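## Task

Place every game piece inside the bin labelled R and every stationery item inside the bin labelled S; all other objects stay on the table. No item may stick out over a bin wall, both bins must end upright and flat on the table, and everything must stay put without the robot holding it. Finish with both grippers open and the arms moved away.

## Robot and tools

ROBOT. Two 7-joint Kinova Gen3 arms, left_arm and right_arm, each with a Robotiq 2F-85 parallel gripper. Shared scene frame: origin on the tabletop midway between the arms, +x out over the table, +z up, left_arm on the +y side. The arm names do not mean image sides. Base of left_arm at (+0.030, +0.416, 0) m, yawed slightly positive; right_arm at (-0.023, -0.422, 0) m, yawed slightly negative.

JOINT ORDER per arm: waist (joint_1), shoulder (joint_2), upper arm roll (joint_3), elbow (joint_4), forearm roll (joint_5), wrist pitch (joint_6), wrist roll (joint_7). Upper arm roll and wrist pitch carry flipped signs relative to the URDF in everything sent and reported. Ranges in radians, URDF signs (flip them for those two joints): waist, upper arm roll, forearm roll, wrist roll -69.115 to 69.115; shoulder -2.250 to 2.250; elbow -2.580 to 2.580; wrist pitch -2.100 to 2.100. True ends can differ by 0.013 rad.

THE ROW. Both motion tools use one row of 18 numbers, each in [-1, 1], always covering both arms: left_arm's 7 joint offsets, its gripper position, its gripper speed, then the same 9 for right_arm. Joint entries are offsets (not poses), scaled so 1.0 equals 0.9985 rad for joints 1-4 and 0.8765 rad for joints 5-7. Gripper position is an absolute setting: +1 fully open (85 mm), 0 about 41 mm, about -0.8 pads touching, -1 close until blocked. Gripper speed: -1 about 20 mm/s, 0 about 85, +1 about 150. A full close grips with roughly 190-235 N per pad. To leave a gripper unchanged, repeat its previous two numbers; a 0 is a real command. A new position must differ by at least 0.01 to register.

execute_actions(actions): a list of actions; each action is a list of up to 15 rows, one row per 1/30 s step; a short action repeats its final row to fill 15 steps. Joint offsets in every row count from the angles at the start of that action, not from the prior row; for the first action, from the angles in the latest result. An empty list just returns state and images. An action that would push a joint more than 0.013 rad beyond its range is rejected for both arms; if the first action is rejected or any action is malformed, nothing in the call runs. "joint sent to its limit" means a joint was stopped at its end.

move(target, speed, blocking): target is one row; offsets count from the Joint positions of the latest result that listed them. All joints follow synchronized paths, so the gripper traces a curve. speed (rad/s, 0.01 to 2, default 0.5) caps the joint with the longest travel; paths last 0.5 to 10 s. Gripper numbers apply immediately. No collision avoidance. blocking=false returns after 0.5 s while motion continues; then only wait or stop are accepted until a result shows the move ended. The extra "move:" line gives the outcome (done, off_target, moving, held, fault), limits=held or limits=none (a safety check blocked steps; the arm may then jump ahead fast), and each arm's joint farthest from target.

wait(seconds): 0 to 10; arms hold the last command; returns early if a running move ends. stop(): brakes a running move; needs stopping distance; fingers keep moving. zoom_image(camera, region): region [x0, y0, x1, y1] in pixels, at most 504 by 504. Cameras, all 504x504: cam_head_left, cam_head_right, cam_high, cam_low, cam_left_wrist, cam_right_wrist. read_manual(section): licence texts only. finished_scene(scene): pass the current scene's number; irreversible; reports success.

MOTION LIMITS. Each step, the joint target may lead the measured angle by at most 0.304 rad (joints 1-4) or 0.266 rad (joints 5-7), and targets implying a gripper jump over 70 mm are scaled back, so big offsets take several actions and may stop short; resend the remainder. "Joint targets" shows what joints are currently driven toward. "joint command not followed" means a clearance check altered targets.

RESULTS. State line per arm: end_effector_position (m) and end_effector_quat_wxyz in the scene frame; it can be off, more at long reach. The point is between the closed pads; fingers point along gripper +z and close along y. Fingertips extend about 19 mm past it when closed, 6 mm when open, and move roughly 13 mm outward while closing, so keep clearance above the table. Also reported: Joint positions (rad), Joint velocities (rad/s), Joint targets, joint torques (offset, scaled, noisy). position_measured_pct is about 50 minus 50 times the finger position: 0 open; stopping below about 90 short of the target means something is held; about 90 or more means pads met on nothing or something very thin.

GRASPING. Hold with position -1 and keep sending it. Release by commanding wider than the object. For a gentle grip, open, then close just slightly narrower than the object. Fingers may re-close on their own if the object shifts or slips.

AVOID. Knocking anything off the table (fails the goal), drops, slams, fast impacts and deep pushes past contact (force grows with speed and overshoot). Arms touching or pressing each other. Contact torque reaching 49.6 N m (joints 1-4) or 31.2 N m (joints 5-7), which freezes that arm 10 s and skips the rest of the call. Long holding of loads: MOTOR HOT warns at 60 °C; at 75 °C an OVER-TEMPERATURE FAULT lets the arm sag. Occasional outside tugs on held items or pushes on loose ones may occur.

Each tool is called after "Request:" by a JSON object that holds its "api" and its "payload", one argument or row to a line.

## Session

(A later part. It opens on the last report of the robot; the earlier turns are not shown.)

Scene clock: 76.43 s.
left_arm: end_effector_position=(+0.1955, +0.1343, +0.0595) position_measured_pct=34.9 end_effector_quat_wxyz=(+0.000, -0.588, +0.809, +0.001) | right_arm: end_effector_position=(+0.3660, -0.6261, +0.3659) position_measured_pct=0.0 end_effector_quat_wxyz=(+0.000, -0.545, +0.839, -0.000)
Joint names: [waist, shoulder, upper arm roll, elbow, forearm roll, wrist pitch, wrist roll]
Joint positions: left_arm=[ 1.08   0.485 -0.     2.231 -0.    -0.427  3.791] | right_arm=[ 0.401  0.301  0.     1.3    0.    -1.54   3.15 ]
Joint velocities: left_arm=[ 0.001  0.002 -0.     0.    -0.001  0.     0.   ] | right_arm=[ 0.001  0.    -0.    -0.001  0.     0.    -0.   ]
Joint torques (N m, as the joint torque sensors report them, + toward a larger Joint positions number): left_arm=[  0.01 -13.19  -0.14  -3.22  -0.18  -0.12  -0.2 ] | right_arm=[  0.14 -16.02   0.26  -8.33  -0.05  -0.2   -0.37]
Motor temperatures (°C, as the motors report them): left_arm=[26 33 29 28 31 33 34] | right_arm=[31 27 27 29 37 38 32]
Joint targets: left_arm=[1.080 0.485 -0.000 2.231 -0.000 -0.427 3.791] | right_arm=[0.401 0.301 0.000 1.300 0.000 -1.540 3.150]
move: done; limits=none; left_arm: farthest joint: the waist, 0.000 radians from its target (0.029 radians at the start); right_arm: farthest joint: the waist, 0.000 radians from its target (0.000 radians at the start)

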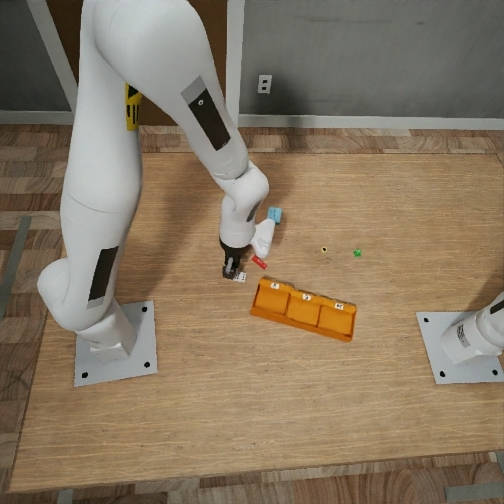

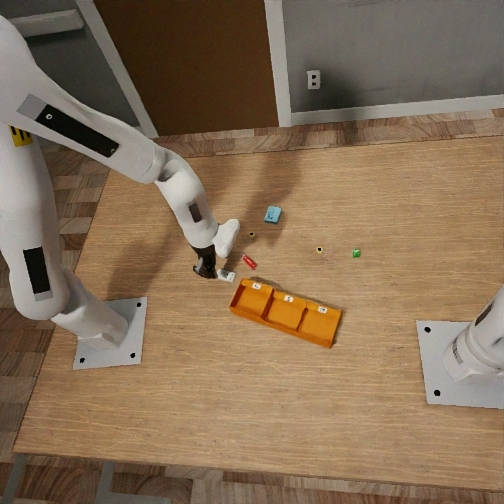

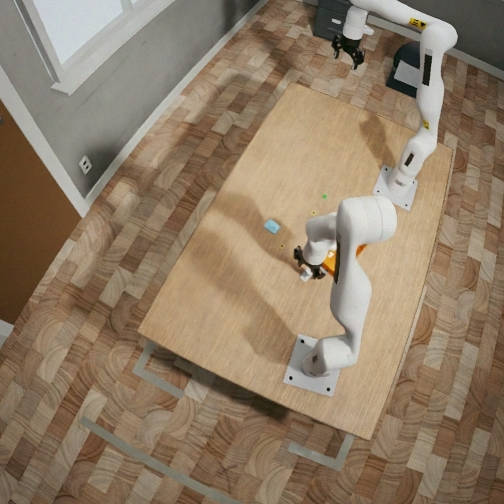

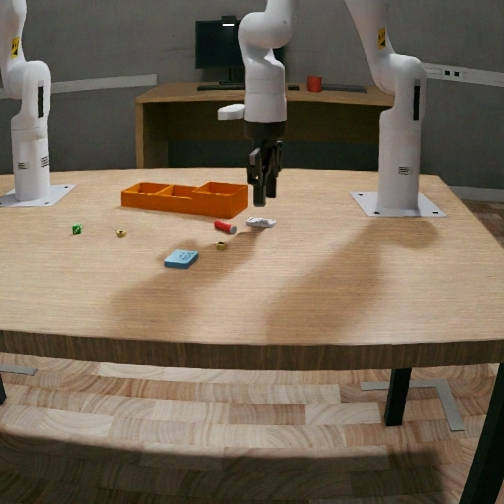

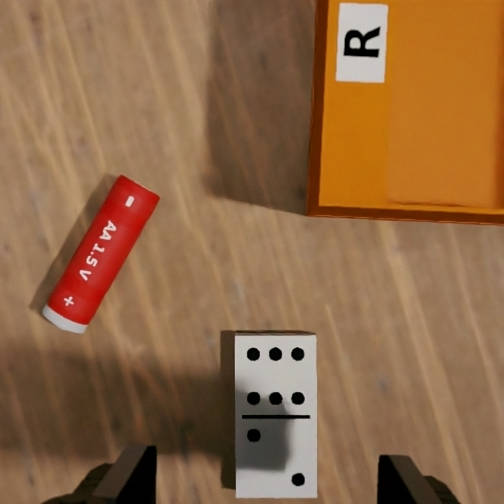

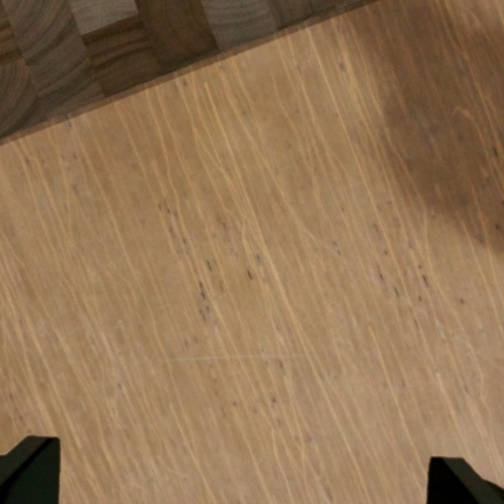

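Request:
{"api": "move", "payload": {
  "target": [0,0.102,0,0.024,0,0.145,0,0.3,0, 0,0,0,0,0,0,0,1,0],
  "speed": 0.3
}}

Request:
{"api": "move", "payload": {
  "target": [0,0,0,0,0,0,0,-1,0, 0,0,0,0,0,0,0,1,0]
}}

Scene clock: 81.60 s.
left_arm: end_effector_position=(+0.1957, +0.1340, +0.0237) position_measured_pct=34.9 end_effector_quat_wxyz=(+0.000, -0.588, +0.809, -0.000) | right_arm: end_effector_position=(+0.3660, -0.6261, +0.3659) position_measured_pct=0.0 end_effector_quat_wxyz=(+0.000, -0.545, +0.839, -0.000)
Joint names: [waist, shoulder, upper arm roll, elbow, forearm roll, wrist pitch, wrist roll]
Joint positions: left_arm=[ 1.08   0.586 -0.     2.255 -0.    -0.3    3.791] | right_arm=[ 0.401  0.301  0.     1.3    0.    -1.54   3.15 ]
Joint velocities: left_arm=[-0.001  0.001  0.     0.     0.     0.    -0.   ] | right_arm=[ 0.002  0.001 -0.     0.001 -0.    -0.001  0.   ]
Joint torques (N m, as the joint torque sensors report them, + toward a larger Joint positions number): left_arm=[  0.13 -13.87  -0.32  -2.21  -0.16  -0.19  -0.27] | right_arm=[ -0.01 -15.82   0.22  -8.39   0.08  -0.23  -0.3 ]
Motor temperatures (°C, as the motors report them): left_arm=[26 33 29 28 31 33 34] | right_arm=[31 27 27 29 37 38 32]
Joint targets: left_arm=[1.080 0.587 -0.000 2.255 -0.000 -0.300 3.791] | right_arm=[0.401 0.301 0.000 1.300 0.000 -1.540 3.150]
move: done; limits=none; left_arm: farthest joint: the shoulder, 0.001 radians from its target (0.102 radians at the start); right_arm: farthest joint: the waist, 0.000 radians from its target (0.000 radians at the start)

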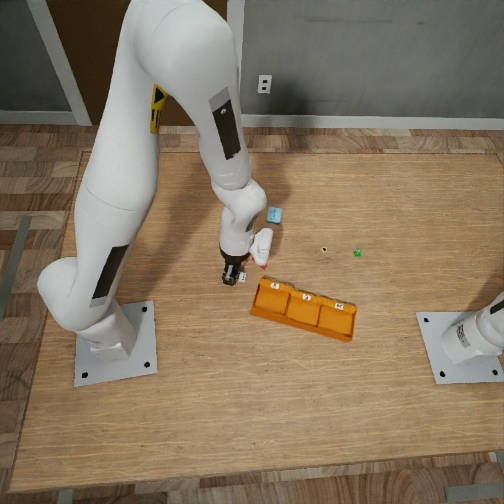

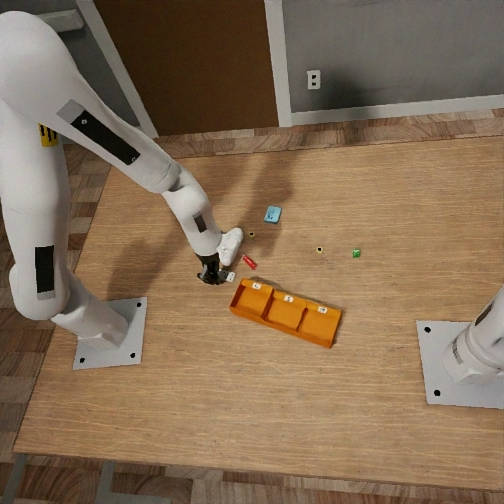

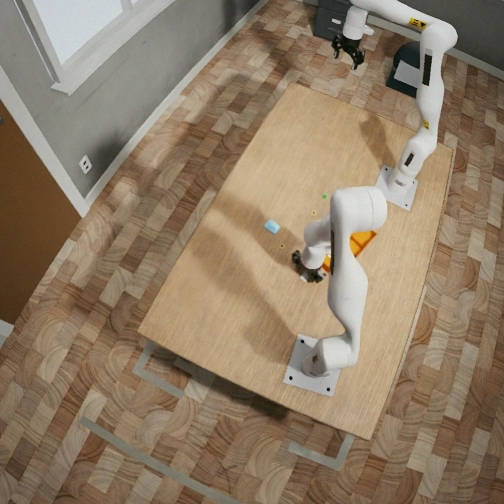

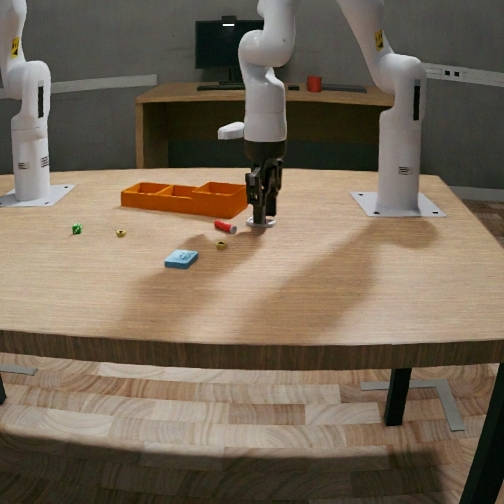

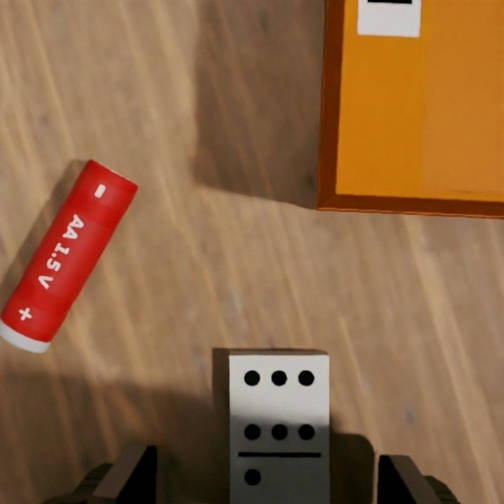

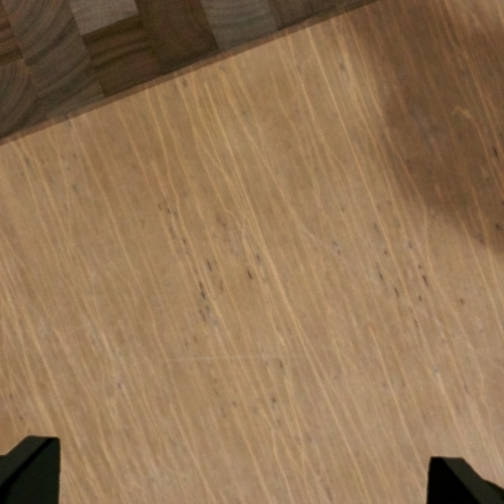

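Scene clock: 82.53 s.
left_arm: end_effector_position=(+0.1967, +0.1326, +0.0258) position_measured_pct=91.7 end_effector_quat_wxyz=(-0.000, -0.587, +0.809, -0.003) | right_arm: end_effector_position=(+0.3660, -0.6261, +0.3659) position_measured_pct=0.0 end_effector_quat_wxyz=(+0.000, -0.545, +0.839, -0.000)
Joint names: [waist, shoulder, upper arm roll, elbow, forearm roll, wrist pitch, wrist roll]
Joint positions: left_arm=[ 1.08   0.58  -0.     2.254 -0.    -0.301  3.791] | right_arm=[ 0.401  0.301  0.     1.3    0.    -1.54   3.15 ]
Joint velocities: left_arm=[ 0.     0.     0.001 -0.    -0.    -0.    -0.001] | right_arm=[ 0.001  0.    -0.    -0.     0.    -0.001 -0.   ]
Joint torques (N m, as the joint torque sensors report them, + toward a larger Joint positions number): left_arm=[ 0.21 -9.18 -0.25 -1.62 -0.2   0.36 -0.25] | right_arm=[  0.22 -15.88   0.1   -8.35  -0.06  -0.16  -0.34]
Motor temperatures (°C, as the motors report them): left_arm=[26 33 29 28 31 33 34] | right_arm=[31 27 27 29 37 38 32]
Joint targets: left_arm=[1.080 0.586 -0.000 2.255 -0.000 -0.300 3.791] | right_arm=[0.401 0.301 0.000 1.300 0.000 -1.540 3.150]
move: done; limits=none; left_arm: farthest joint: the shoulder, 0.006 radians from its target (0.000 radians at the start); right_arm: farthest joint: the waist, 0.000 radians from its target (0.000 radians at the start)

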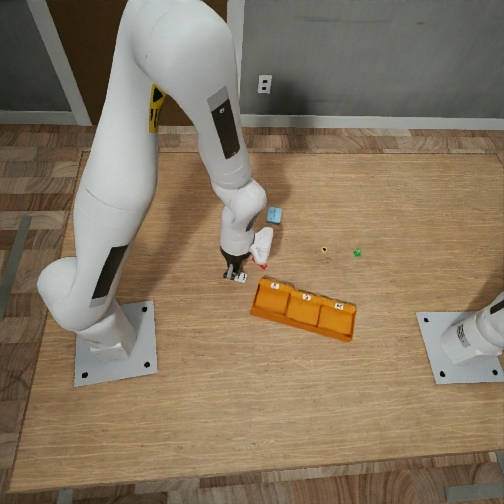

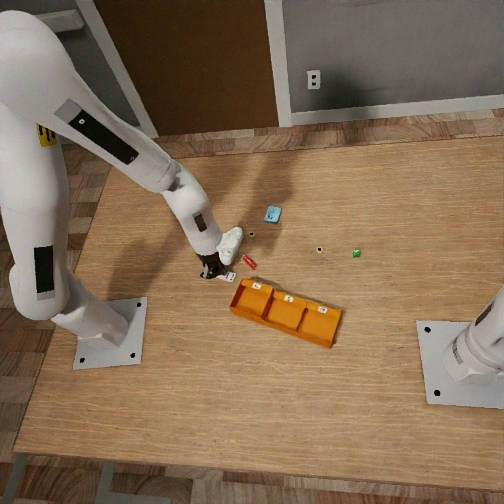

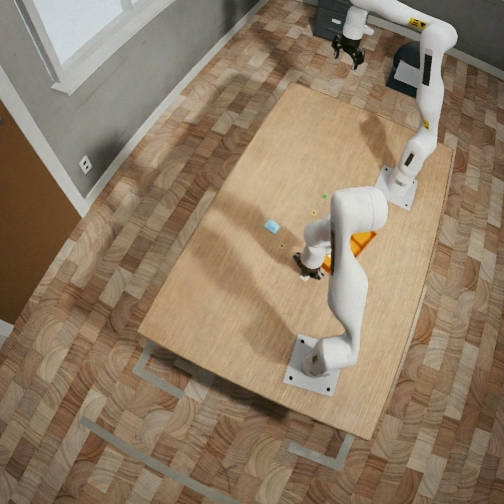

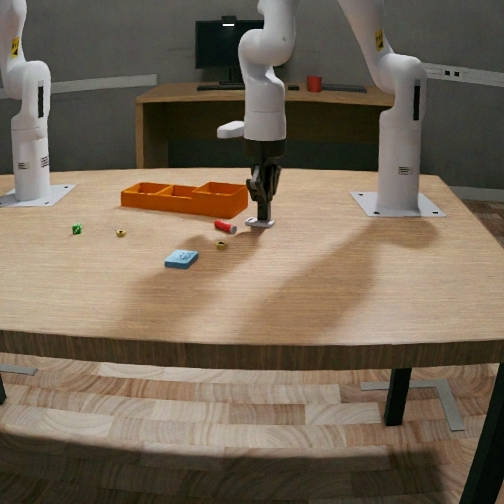

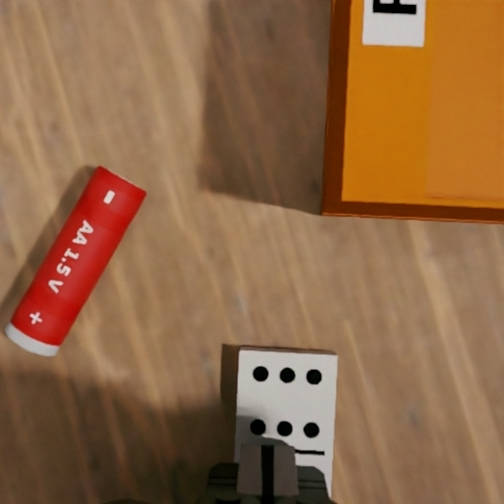

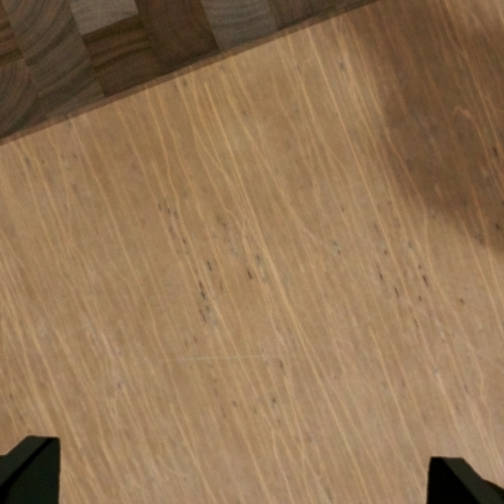

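Request:
{"api": "move", "payload": {
  "target": [0,0.006,0,0,0,0,0,0.3,0, 0,0,0,0,0,0,0,1,0]
}}

Request:
{"api": "move", "payload": {
  "target": [0,0.017,0,0.004,0,0.024,0,0.3,0, 0,0,0,0,0,0,0,1,0],
  "speed": 0.2
}}

Request:
{"api": "move", "payload": {
  "target": [0,0,0,0,0,0,0,-1,0, 0,0,0,0,0,0,0,1,0]
}}

Scene clock: 89.43 s.
left_arm: end_effector_position=(+0.1958, +0.1338, +0.0239) position_measured_pct=34.9 end_effector_quat_wxyz=(-0.000, -0.588, +0.809, -0.000) | right_arm: end_effector_position=(+0.3660, -0.6261, +0.3659) position_measured_pct=0.0 end_effector_quat_wxyz=(+0.000, -0.545, +0.839, -0.000)
Joint names: [waist, shoulder, upper arm roll, elbow, forearm roll, wrist pitch, wrist roll]
Joint positions: left_arm=[ 1.08   0.586 -0.     2.254 -0.    -0.301  3.791] | right_arm=[ 0.401  0.301  0.     1.3    0.    -1.54   3.15 ]
Joint velocities: left_arm=[ 0.001 -0.     0.    -0.     0.001  0.    -0.   ] | right_arm=[ 0.     0.001  0.    -0.     0.     0.     0.   ]
Joint torques (N m, as the joint torque sensors report them, + toward a larger Joint positions number): left_arm=[  0.09 -14.01  -0.31  -2.13  -0.16  -0.09  -0.22] | right_arm=[  0.03 -15.84   0.25  -8.43   0.01  -0.2   -0.32]
Motor temperatures (°C, as the motors report them): left_arm=[26 33 29 28 31 33 34] | right_arm=[31 27 27 29 37 38 32]
Joint targets: left_arm=[1.080 0.586 -0.000 2.254 -0.000 -0.301 3.791] | right_arm=[0.401 0.301 0.000 1.300 0.000 -1.540 3.150]
move: done; limits=none; left_arm: farthest joint: the waist, 0.000 radians from its target (0.000 radians at the start); right_arm: farthest joint: the waist, 0.000 radians from its target (0.000 radians at the start)

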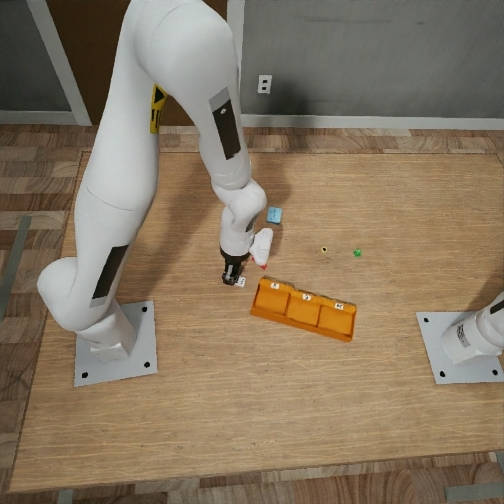

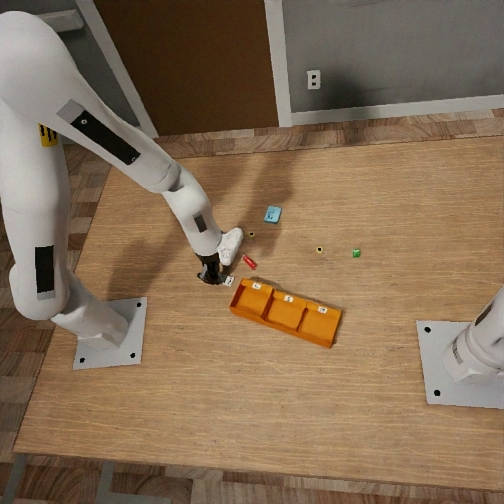

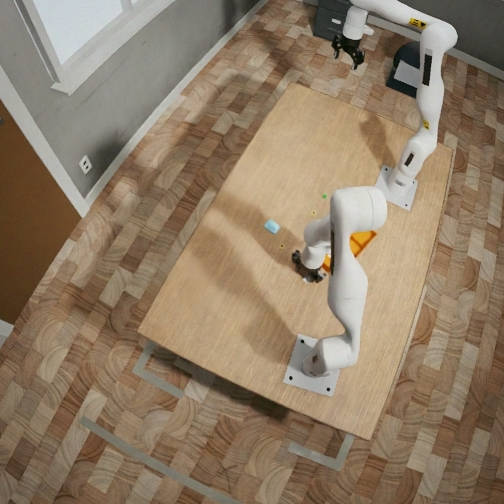

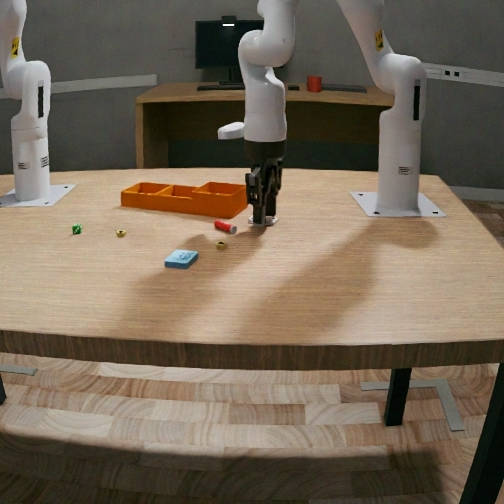

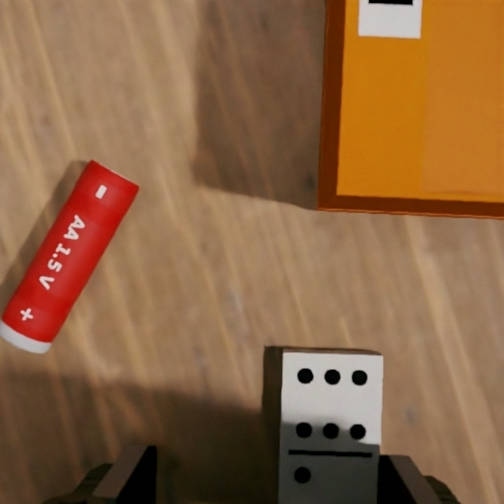

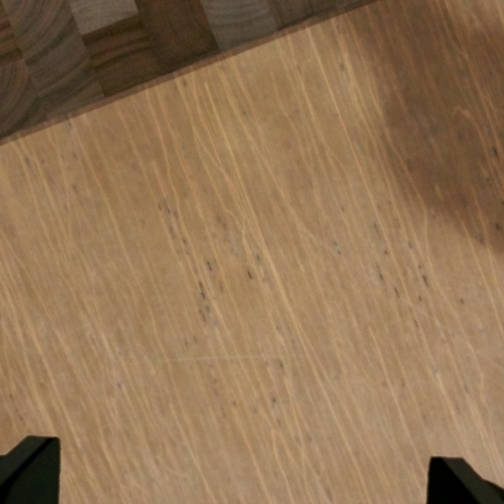

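Scene clock: 90.33 s.
left_arm: end_effector_position=(+0.1956, +0.1341, +0.0181) position_measured_pct=34.9 end_effector_quat_wxyz=(-0.000, -0.587, +0.809, -0.000) | right_arm: end_effector_position=(+0.3660, -0.6261, +0.3659) position_measured_pct=0.0 end_effector_quat_wxyz=(+0.000, -0.545, +0.839, -0.000)
Joint names: [waist, shoulder, upper arm roll, elbow, forearm roll, wrist pitch, wrist roll]
Joint positions: left_arm=[ 1.08   0.603 -0.     2.258 -0.    -0.28   3.791] | right_arm=[ 0.401  0.301  0.     1.3    0.    -1.54   3.15 ]
Joint velocities: left_arm=[-0.     0.004  0.    -0.001  0.001  0.    -0.002] | right_arm=[-0.     0.001 -0.    -0.001 -0.    -0.001 -0.   ]
Joint torques (N m, as the joint torque sensors report them, + toward a larger Joint positions number): left_arm=[  0.08 -14.4   -0.31  -2.05  -0.19  -0.13  -0.14] | right_arm=[  0.05 -15.94   0.13  -8.32   0.05  -0.14  -0.48]
Motor temperatures (°C, as the motors report them): left_arm=[26 33 29 28 31 33 34] | right_arm=[31 27 27 29 37 38 32]
Joint targets: left_arm=[1.080 0.603 -0.000 2.258 -0.000 -0.280 3.791] | right_arm=[0.401 0.301 0.000 1.300 0.000 -1.540 3.150]
move: done; limits=none; left_arm: farthest joint: the waist, 0.000 radians from its target (0.000 radians at the start); right_arm: farthest joint: the waist, 0.000 radians from its target (0.000 radians at the start)

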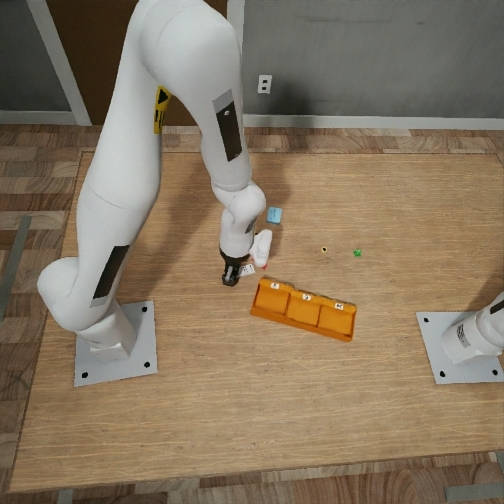

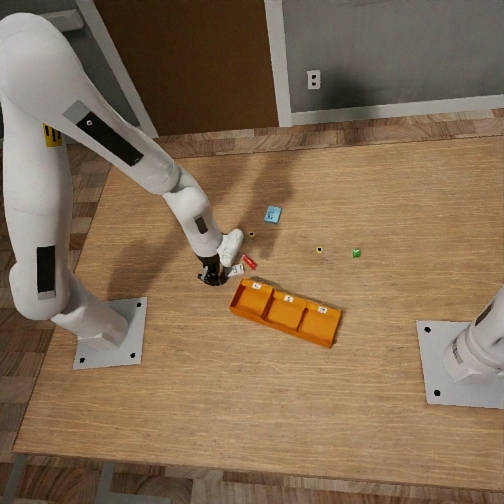

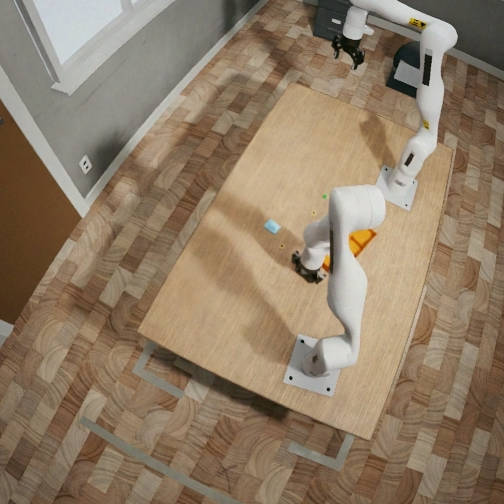

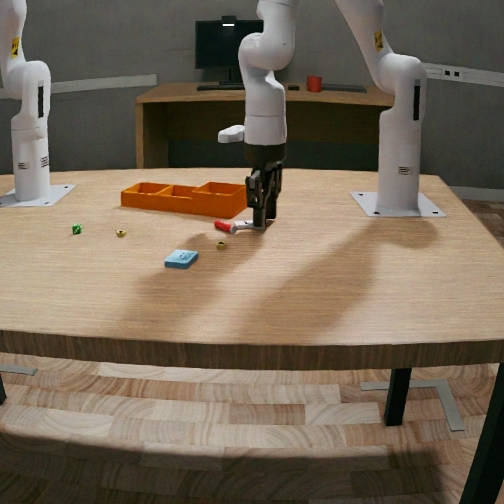

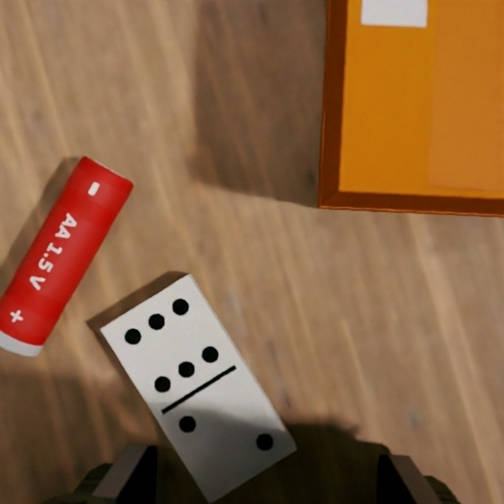

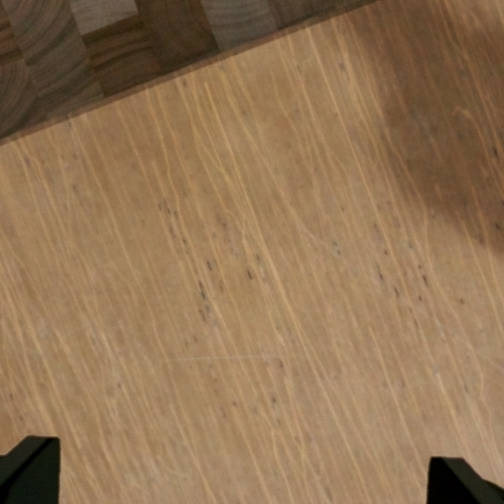

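Scene clock: 91.27 s.
left_arm: end_effector_position=(+0.1961, +0.1333, +0.0190) position_measured_pct=91.7 end_effector_quat_wxyz=(-0.000, -0.587, +0.809, -0.002) | right_arm: end_effector_position=(+0.3660, -0.6261, +0.3659) position_measured_pct=0.0 end_effector_quat_wxyz=(+0.000, -0.545, +0.839, -0.000)
Joint names: [waist, shoulder, upper arm roll, elbow, forearm roll, wrist pitch, wrist roll]
Joint positions: left_arm=[ 1.08   0.6   -0.     2.258 -0.    -0.28   3.791] | right_arm=[ 0.401  0.301  0.     1.3    0.    -1.54   3.15 ]
Joint velocities: left_arm=[-0.     0.003 -0.001 -0.     0.    -0.    -0.   ] | right_arm=[-0.002  0.002  0.    -0.     0.002  0.     0.   ]
Joint torques (N m, as the joint torque sensors report them, + toward a larger Joint positions number): left_arm=[  0.13 -11.96  -0.31  -1.63  -0.13  -0.02  -0.27] | right_arm=[  0.16 -15.86   0.22  -8.3    0.04  -0.26  -0.36]
Motor temperatures (°C, as the motors report them): left_arm=[26 33 29 28 31 33 34] | right_arm=[31 27 27 29 37 38 32]
Joint targets: left_arm=[1.080 0.603 -0.000 2.258 -0.000 -0.280 3.791] | right_arm=[0.401 0.301 0.000 1.300 0.000 -1.540 3.150]
move: done; limits=none; left_arm: farthest joint: the shoulder, 0.003 radians from its target (0.000 radians at the start); right_arm: farthest joint: the waist, 0.000 radians from its target (0.000 radians at the start)

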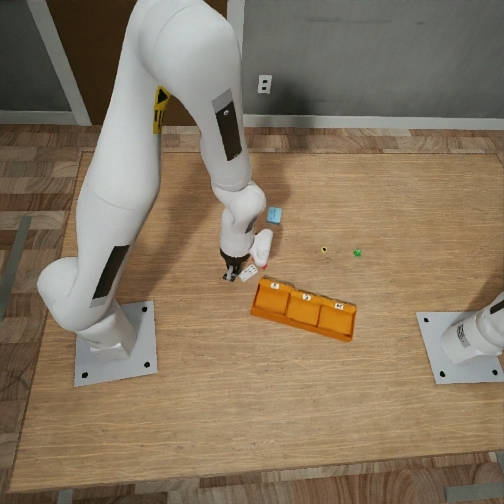

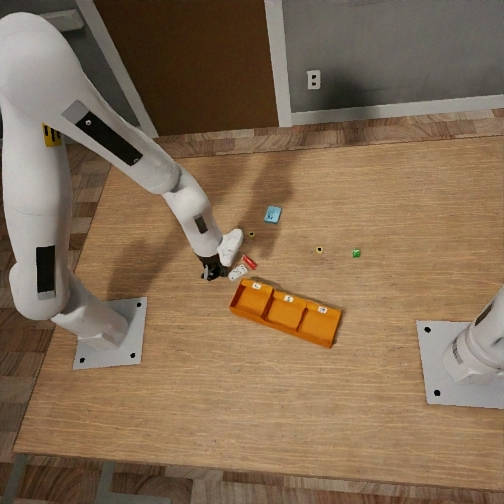

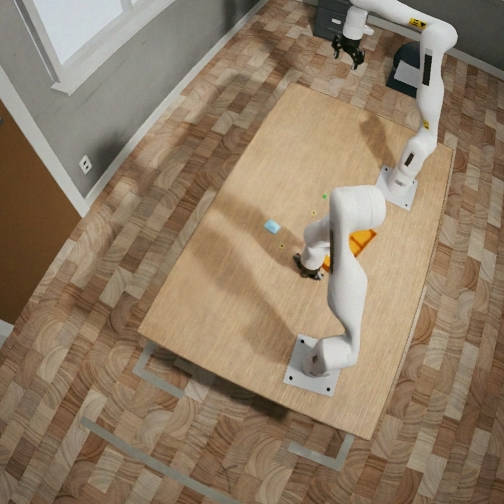

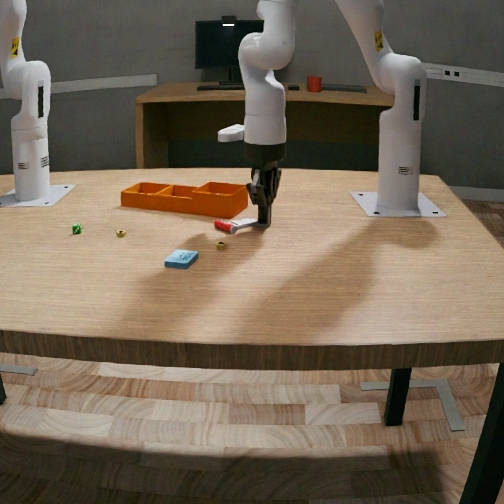

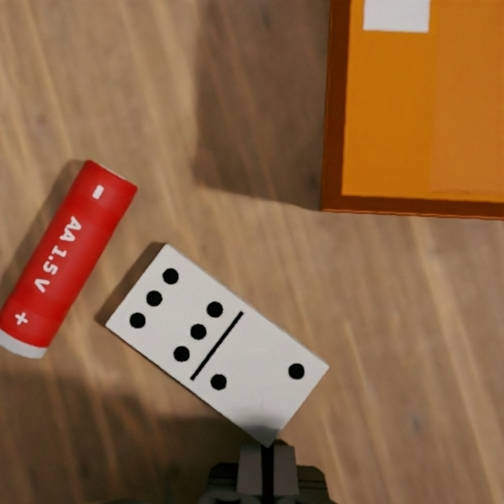

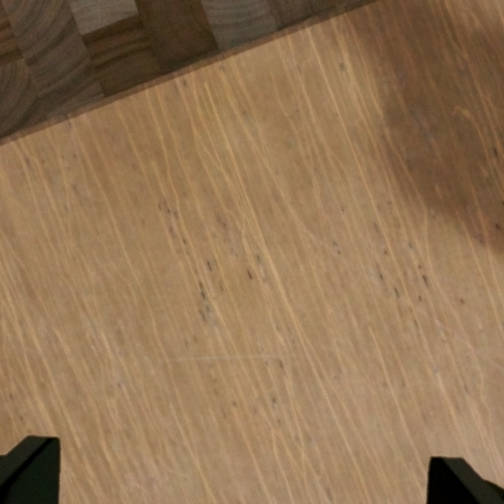

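Request:
{"api": "move", "payload": {
  "target": [0.03,-0.086,0,-0.099,0,-0.216,0.63,0,0, 0,0,0,0,0,0,0,1,0],
  "speed": 0.6
}}

Request:
{"api": "move", "payload": {
  "target": [0.033,0,0,0,0,0,0.63,0,0, 0,0,0,0,0,0,0,1,0],
  "speed": 1
}}

Scene clock: 106.63 s.
left_arm: end_effector_position=(+0.1995, +0.1102, +0.0593) position_measured_pct=50.0 end_effector_quat_wxyz=(-0.000, +0.776, -0.630, -0.000) | right_arm: end_effector_position=(+0.3660, -0.6261, +0.3659) position_measured_pct=0.0 end_effector_quat_wxyz=(+0.000, -0.545, +0.839, -0.000)
Joint names: [waist, shoulder, upper arm roll, elbow, forearm roll, wrist pitch, wrist roll]
Joint positions: left_arm=[ 1.11   0.514 -0.     2.159 -0.    -0.469  4.343] | right_arm=[ 0.401  0.301  0.     1.3    0.    -1.54   3.15 ]
Joint velocities: left_arm=[ 0.001 -0.001 -0.     0.    -0.    -0.     0.001] | right_arm=[-0.    -0.001 -0.     0.001 -0.002  0.002 -0.   ]
Joint torques (N m, as the joint torque sensors report them, + toward a larger Joint positions number): left_arm=[  0.21 -14.09  -0.31  -3.6   -0.18  -0.15  -0.23] | right_arm=[  0.   -15.94   0.28  -8.4    0.03  -0.18  -0.22]
Motor temperatures (°C, as the motors report them): left_arm=[26 33 29 28 31 33 34] | right_arm=[31 27 27 29 37 38 32]
Joint targets: left_arm=[1.110 0.514 -0.000 2.159 -0.000 -0.469 4.343] | right_arm=[0.401 0.301 0.000 1.300 0.000 -1.540 3.150]
move: done; limits=none; left_arm: farthest joint: the waist, 0.000 radians from its target (0.030 radians at the start); right_arm: farthest joint: the waist, 0.000 radians from its target (0.000 radians at the start)

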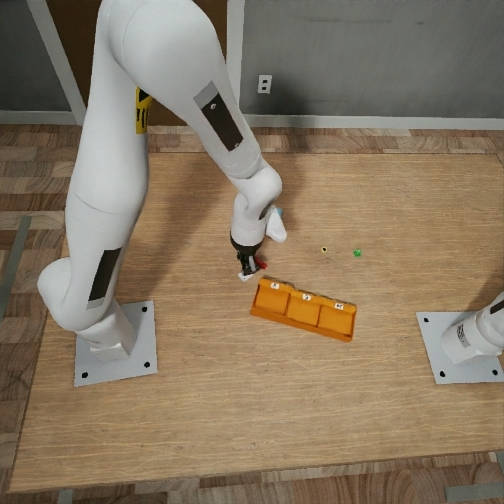

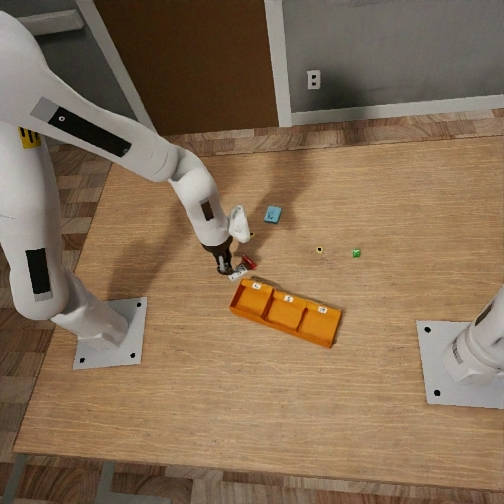

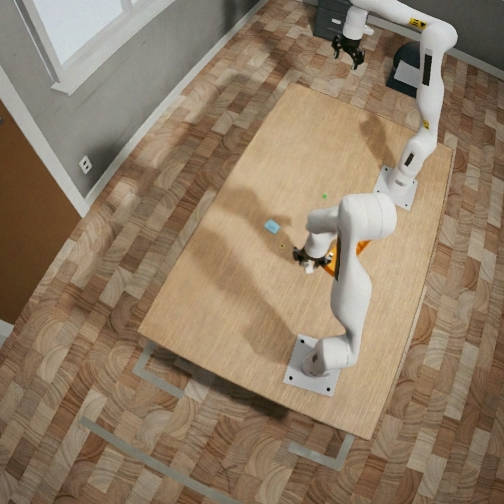

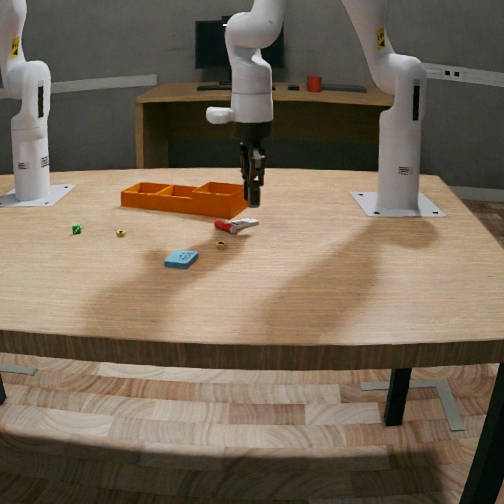

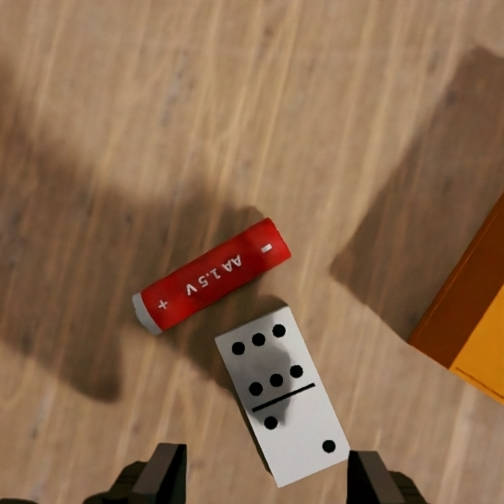

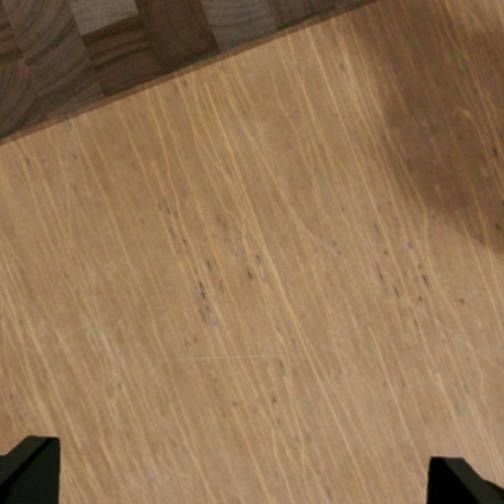

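Scene clock: 107.77 s.
left_arm: end_effector_position=(+0.1893, +0.1048, +0.0593) position_measured_pct=50.0 end_effector_quat_wxyz=(-0.000, +0.912, -0.410, -0.000) | right_arm: end_effector_position=(+0.3660, -0.6261, +0.3659) position_measured_pct=0.0 end_effector_quat_wxyz=(+0.000, -0.545, +0.839, -0.000)
Joint names: [waist, shoulder, upper arm roll, elbow, forearm roll, wrist pitch, wrist roll]
Joint positions: left_arm=[ 1.143  0.514 -0.     2.159 -0.    -0.469  4.895] | right_arm=[ 0.401  0.301  0.     1.3    0.    -1.54   3.15 ]
Joint velocities: left_arm=[ 0.001  0.001  0.     0.     0.001 -0.001  0.003] | right_arm=[ 0.    -0.001  0.     0.    -0.     0.     0.   ]
Joint torques (N m, as the joint torque sensors report them, + toward a larger Joint positions number): left_arm=[  0.04 -14.27  -0.28  -3.63  -0.17  -0.18  -0.23] | right_arm=[  0.2  -15.88   0.29  -8.32   0.02  -0.31  -0.26]
Motor temperatures (°C, as the motors report them): left_arm=[26 33 29 28 31 33 34] | right_arm=[31 27 27 29 37 38 32]
Joint targets: left_arm=[1.143 0.514 -0.000 2.159 -0.000 -0.469 4.895] | right_arm=[0.401 0.301 0.000 1.300 0.000 -1.540 3.150]
move: done; limits=none; left_arm: farthest joint: the waist, 0.000 radians from its target (0.033 radians at the start); right_arm: farthest joint: the waist, 0.000 radians from its target (0.000 radians at the start)

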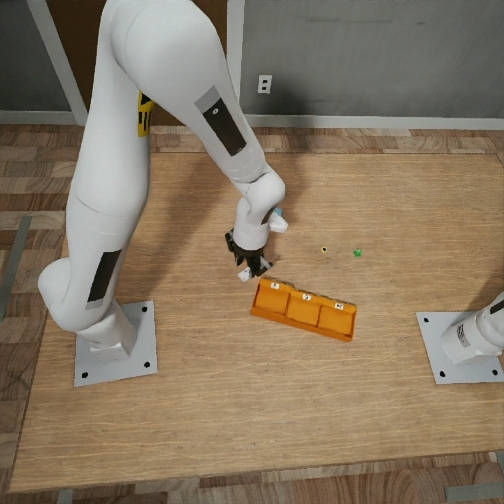

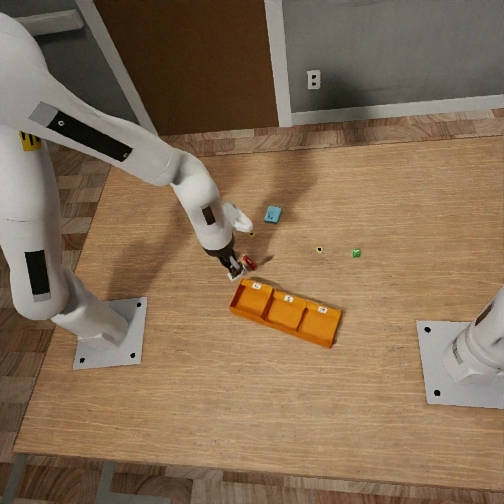

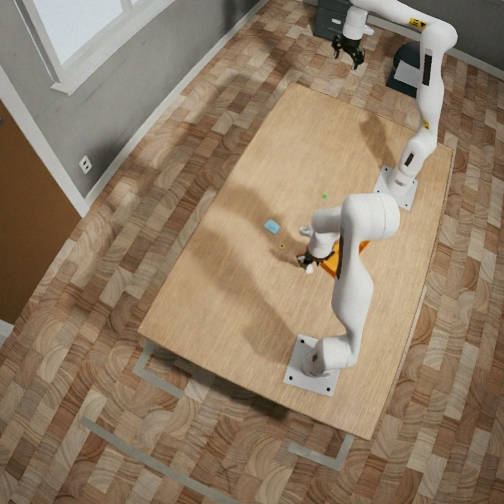

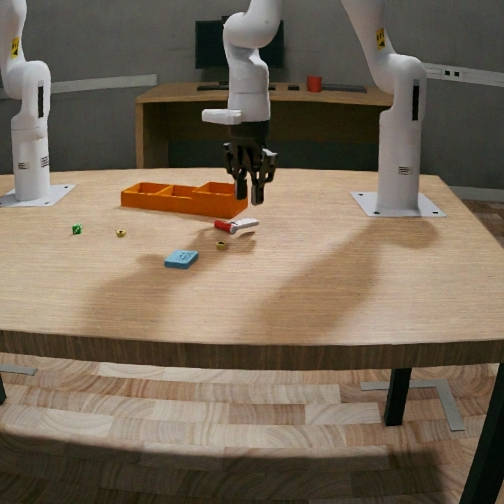

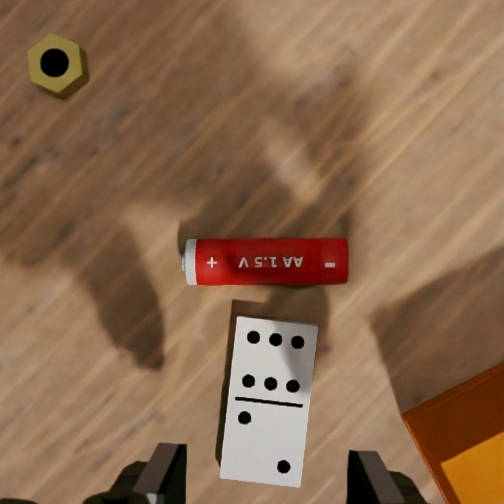

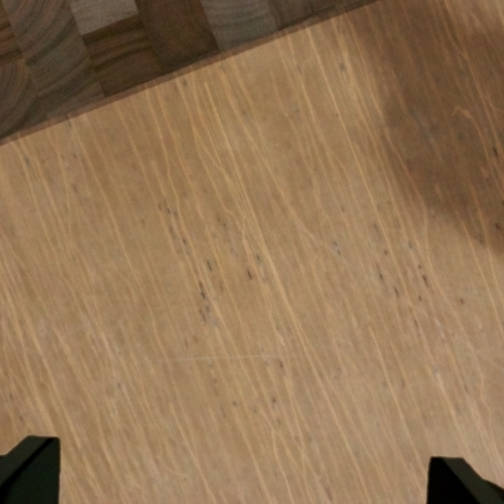

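Request:
{"api": "move", "payload": {
  "target": [-0.007,0.115,0,-0.015,0,0.114,-0.12,0,0, 0,0,0,0,0,0,0,1,0],
  "speed": 0.25
}}

Scene clock: 116.43 s.
left_arm: end_effector_position=(+0.1979, +0.0955, +0.0207) position_measured_pct=50.0 end_effector_quat_wxyz=(-0.000, +0.891, -0.454, -0.000) | right_arm: end_effector_position=(+0.3660, -0.6261, +0.3659) position_measured_pct=0.0 end_effector_quat_wxyz=(+0.000, -0.545, +0.839, -0.000)
Joint names: [waist, shoulder, upper arm roll, elbow, forearm roll, wrist pitch, wrist roll]
Joint positions: left_arm=[ 1.136  0.629 -0.     2.144 -0.    -0.369  4.79 ] | right_arm=[ 0.401  0.301  0.     1.3    0.    -1.54   3.15 ]
Joint velocities: left_arm=[ 0.     0.002  0.    -0.    -0.001  0.001  0.002] | right_arm=[-0.     0.001  0.     0.001  0.     0.001 -0.   ]
Joint torques (N m, as the joint torque sensors report them, + toward a larger Joint positions number): left_arm=[  0.16 -15.06  -0.4   -2.55  -0.22  -0.15  -0.32] | right_arm=[  0.06 -15.85   0.31  -8.26   0.03  -0.17  -0.35]
Motor temperatures (°C, as the motors report them): left_arm=[26 33 29 28 31 33 34] | right_arm=[31 27 27 29 37 38 32]
Joint targets: left_arm=[1.136 0.629 -0.000 2.144 -0.000 -0.369 4.790] | right_arm=[0.401 0.301 0.000 1.300 0.000 -1.540 3.150]
move: done; limits=none; left_arm: farthest joint: the waist, 0.000 radians from its target (0.007 radians at the start); right_arm: farthest joint: the waist, 0.000 radians from its target (0.000 radians at the start)

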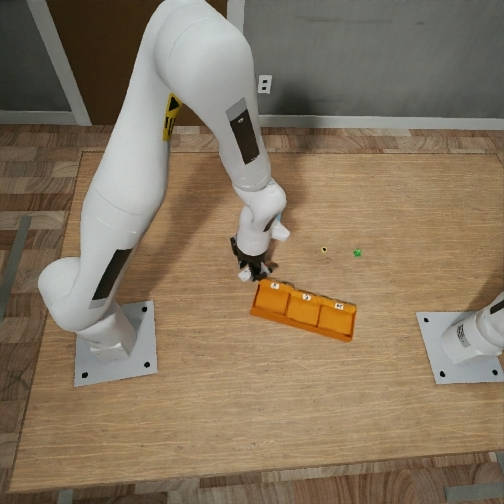

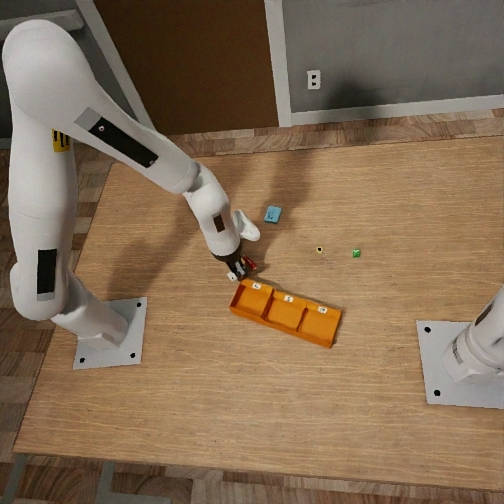

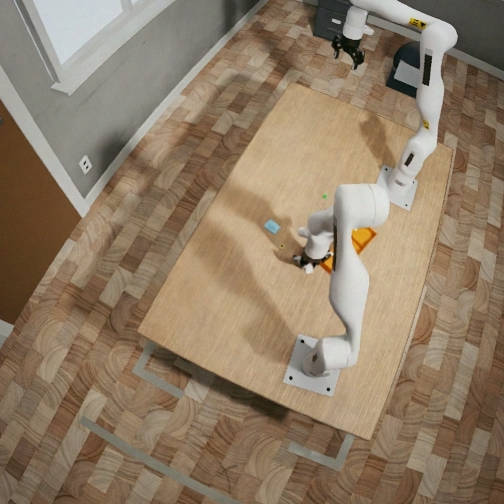

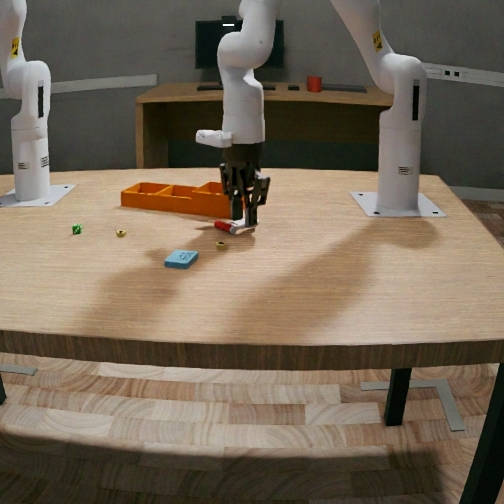

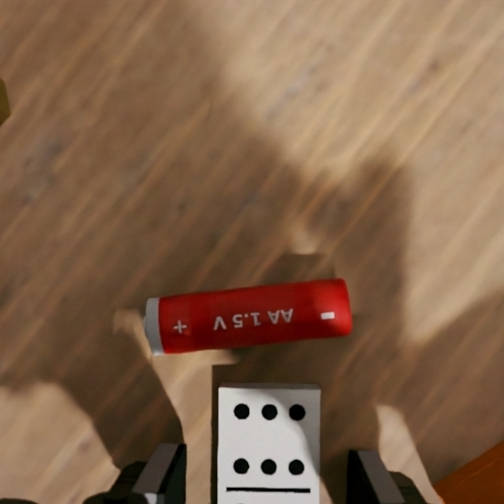

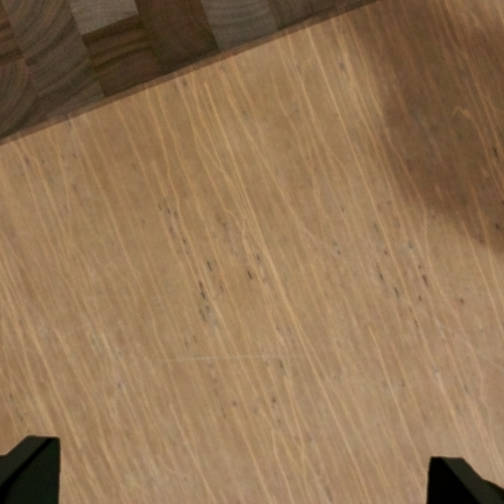

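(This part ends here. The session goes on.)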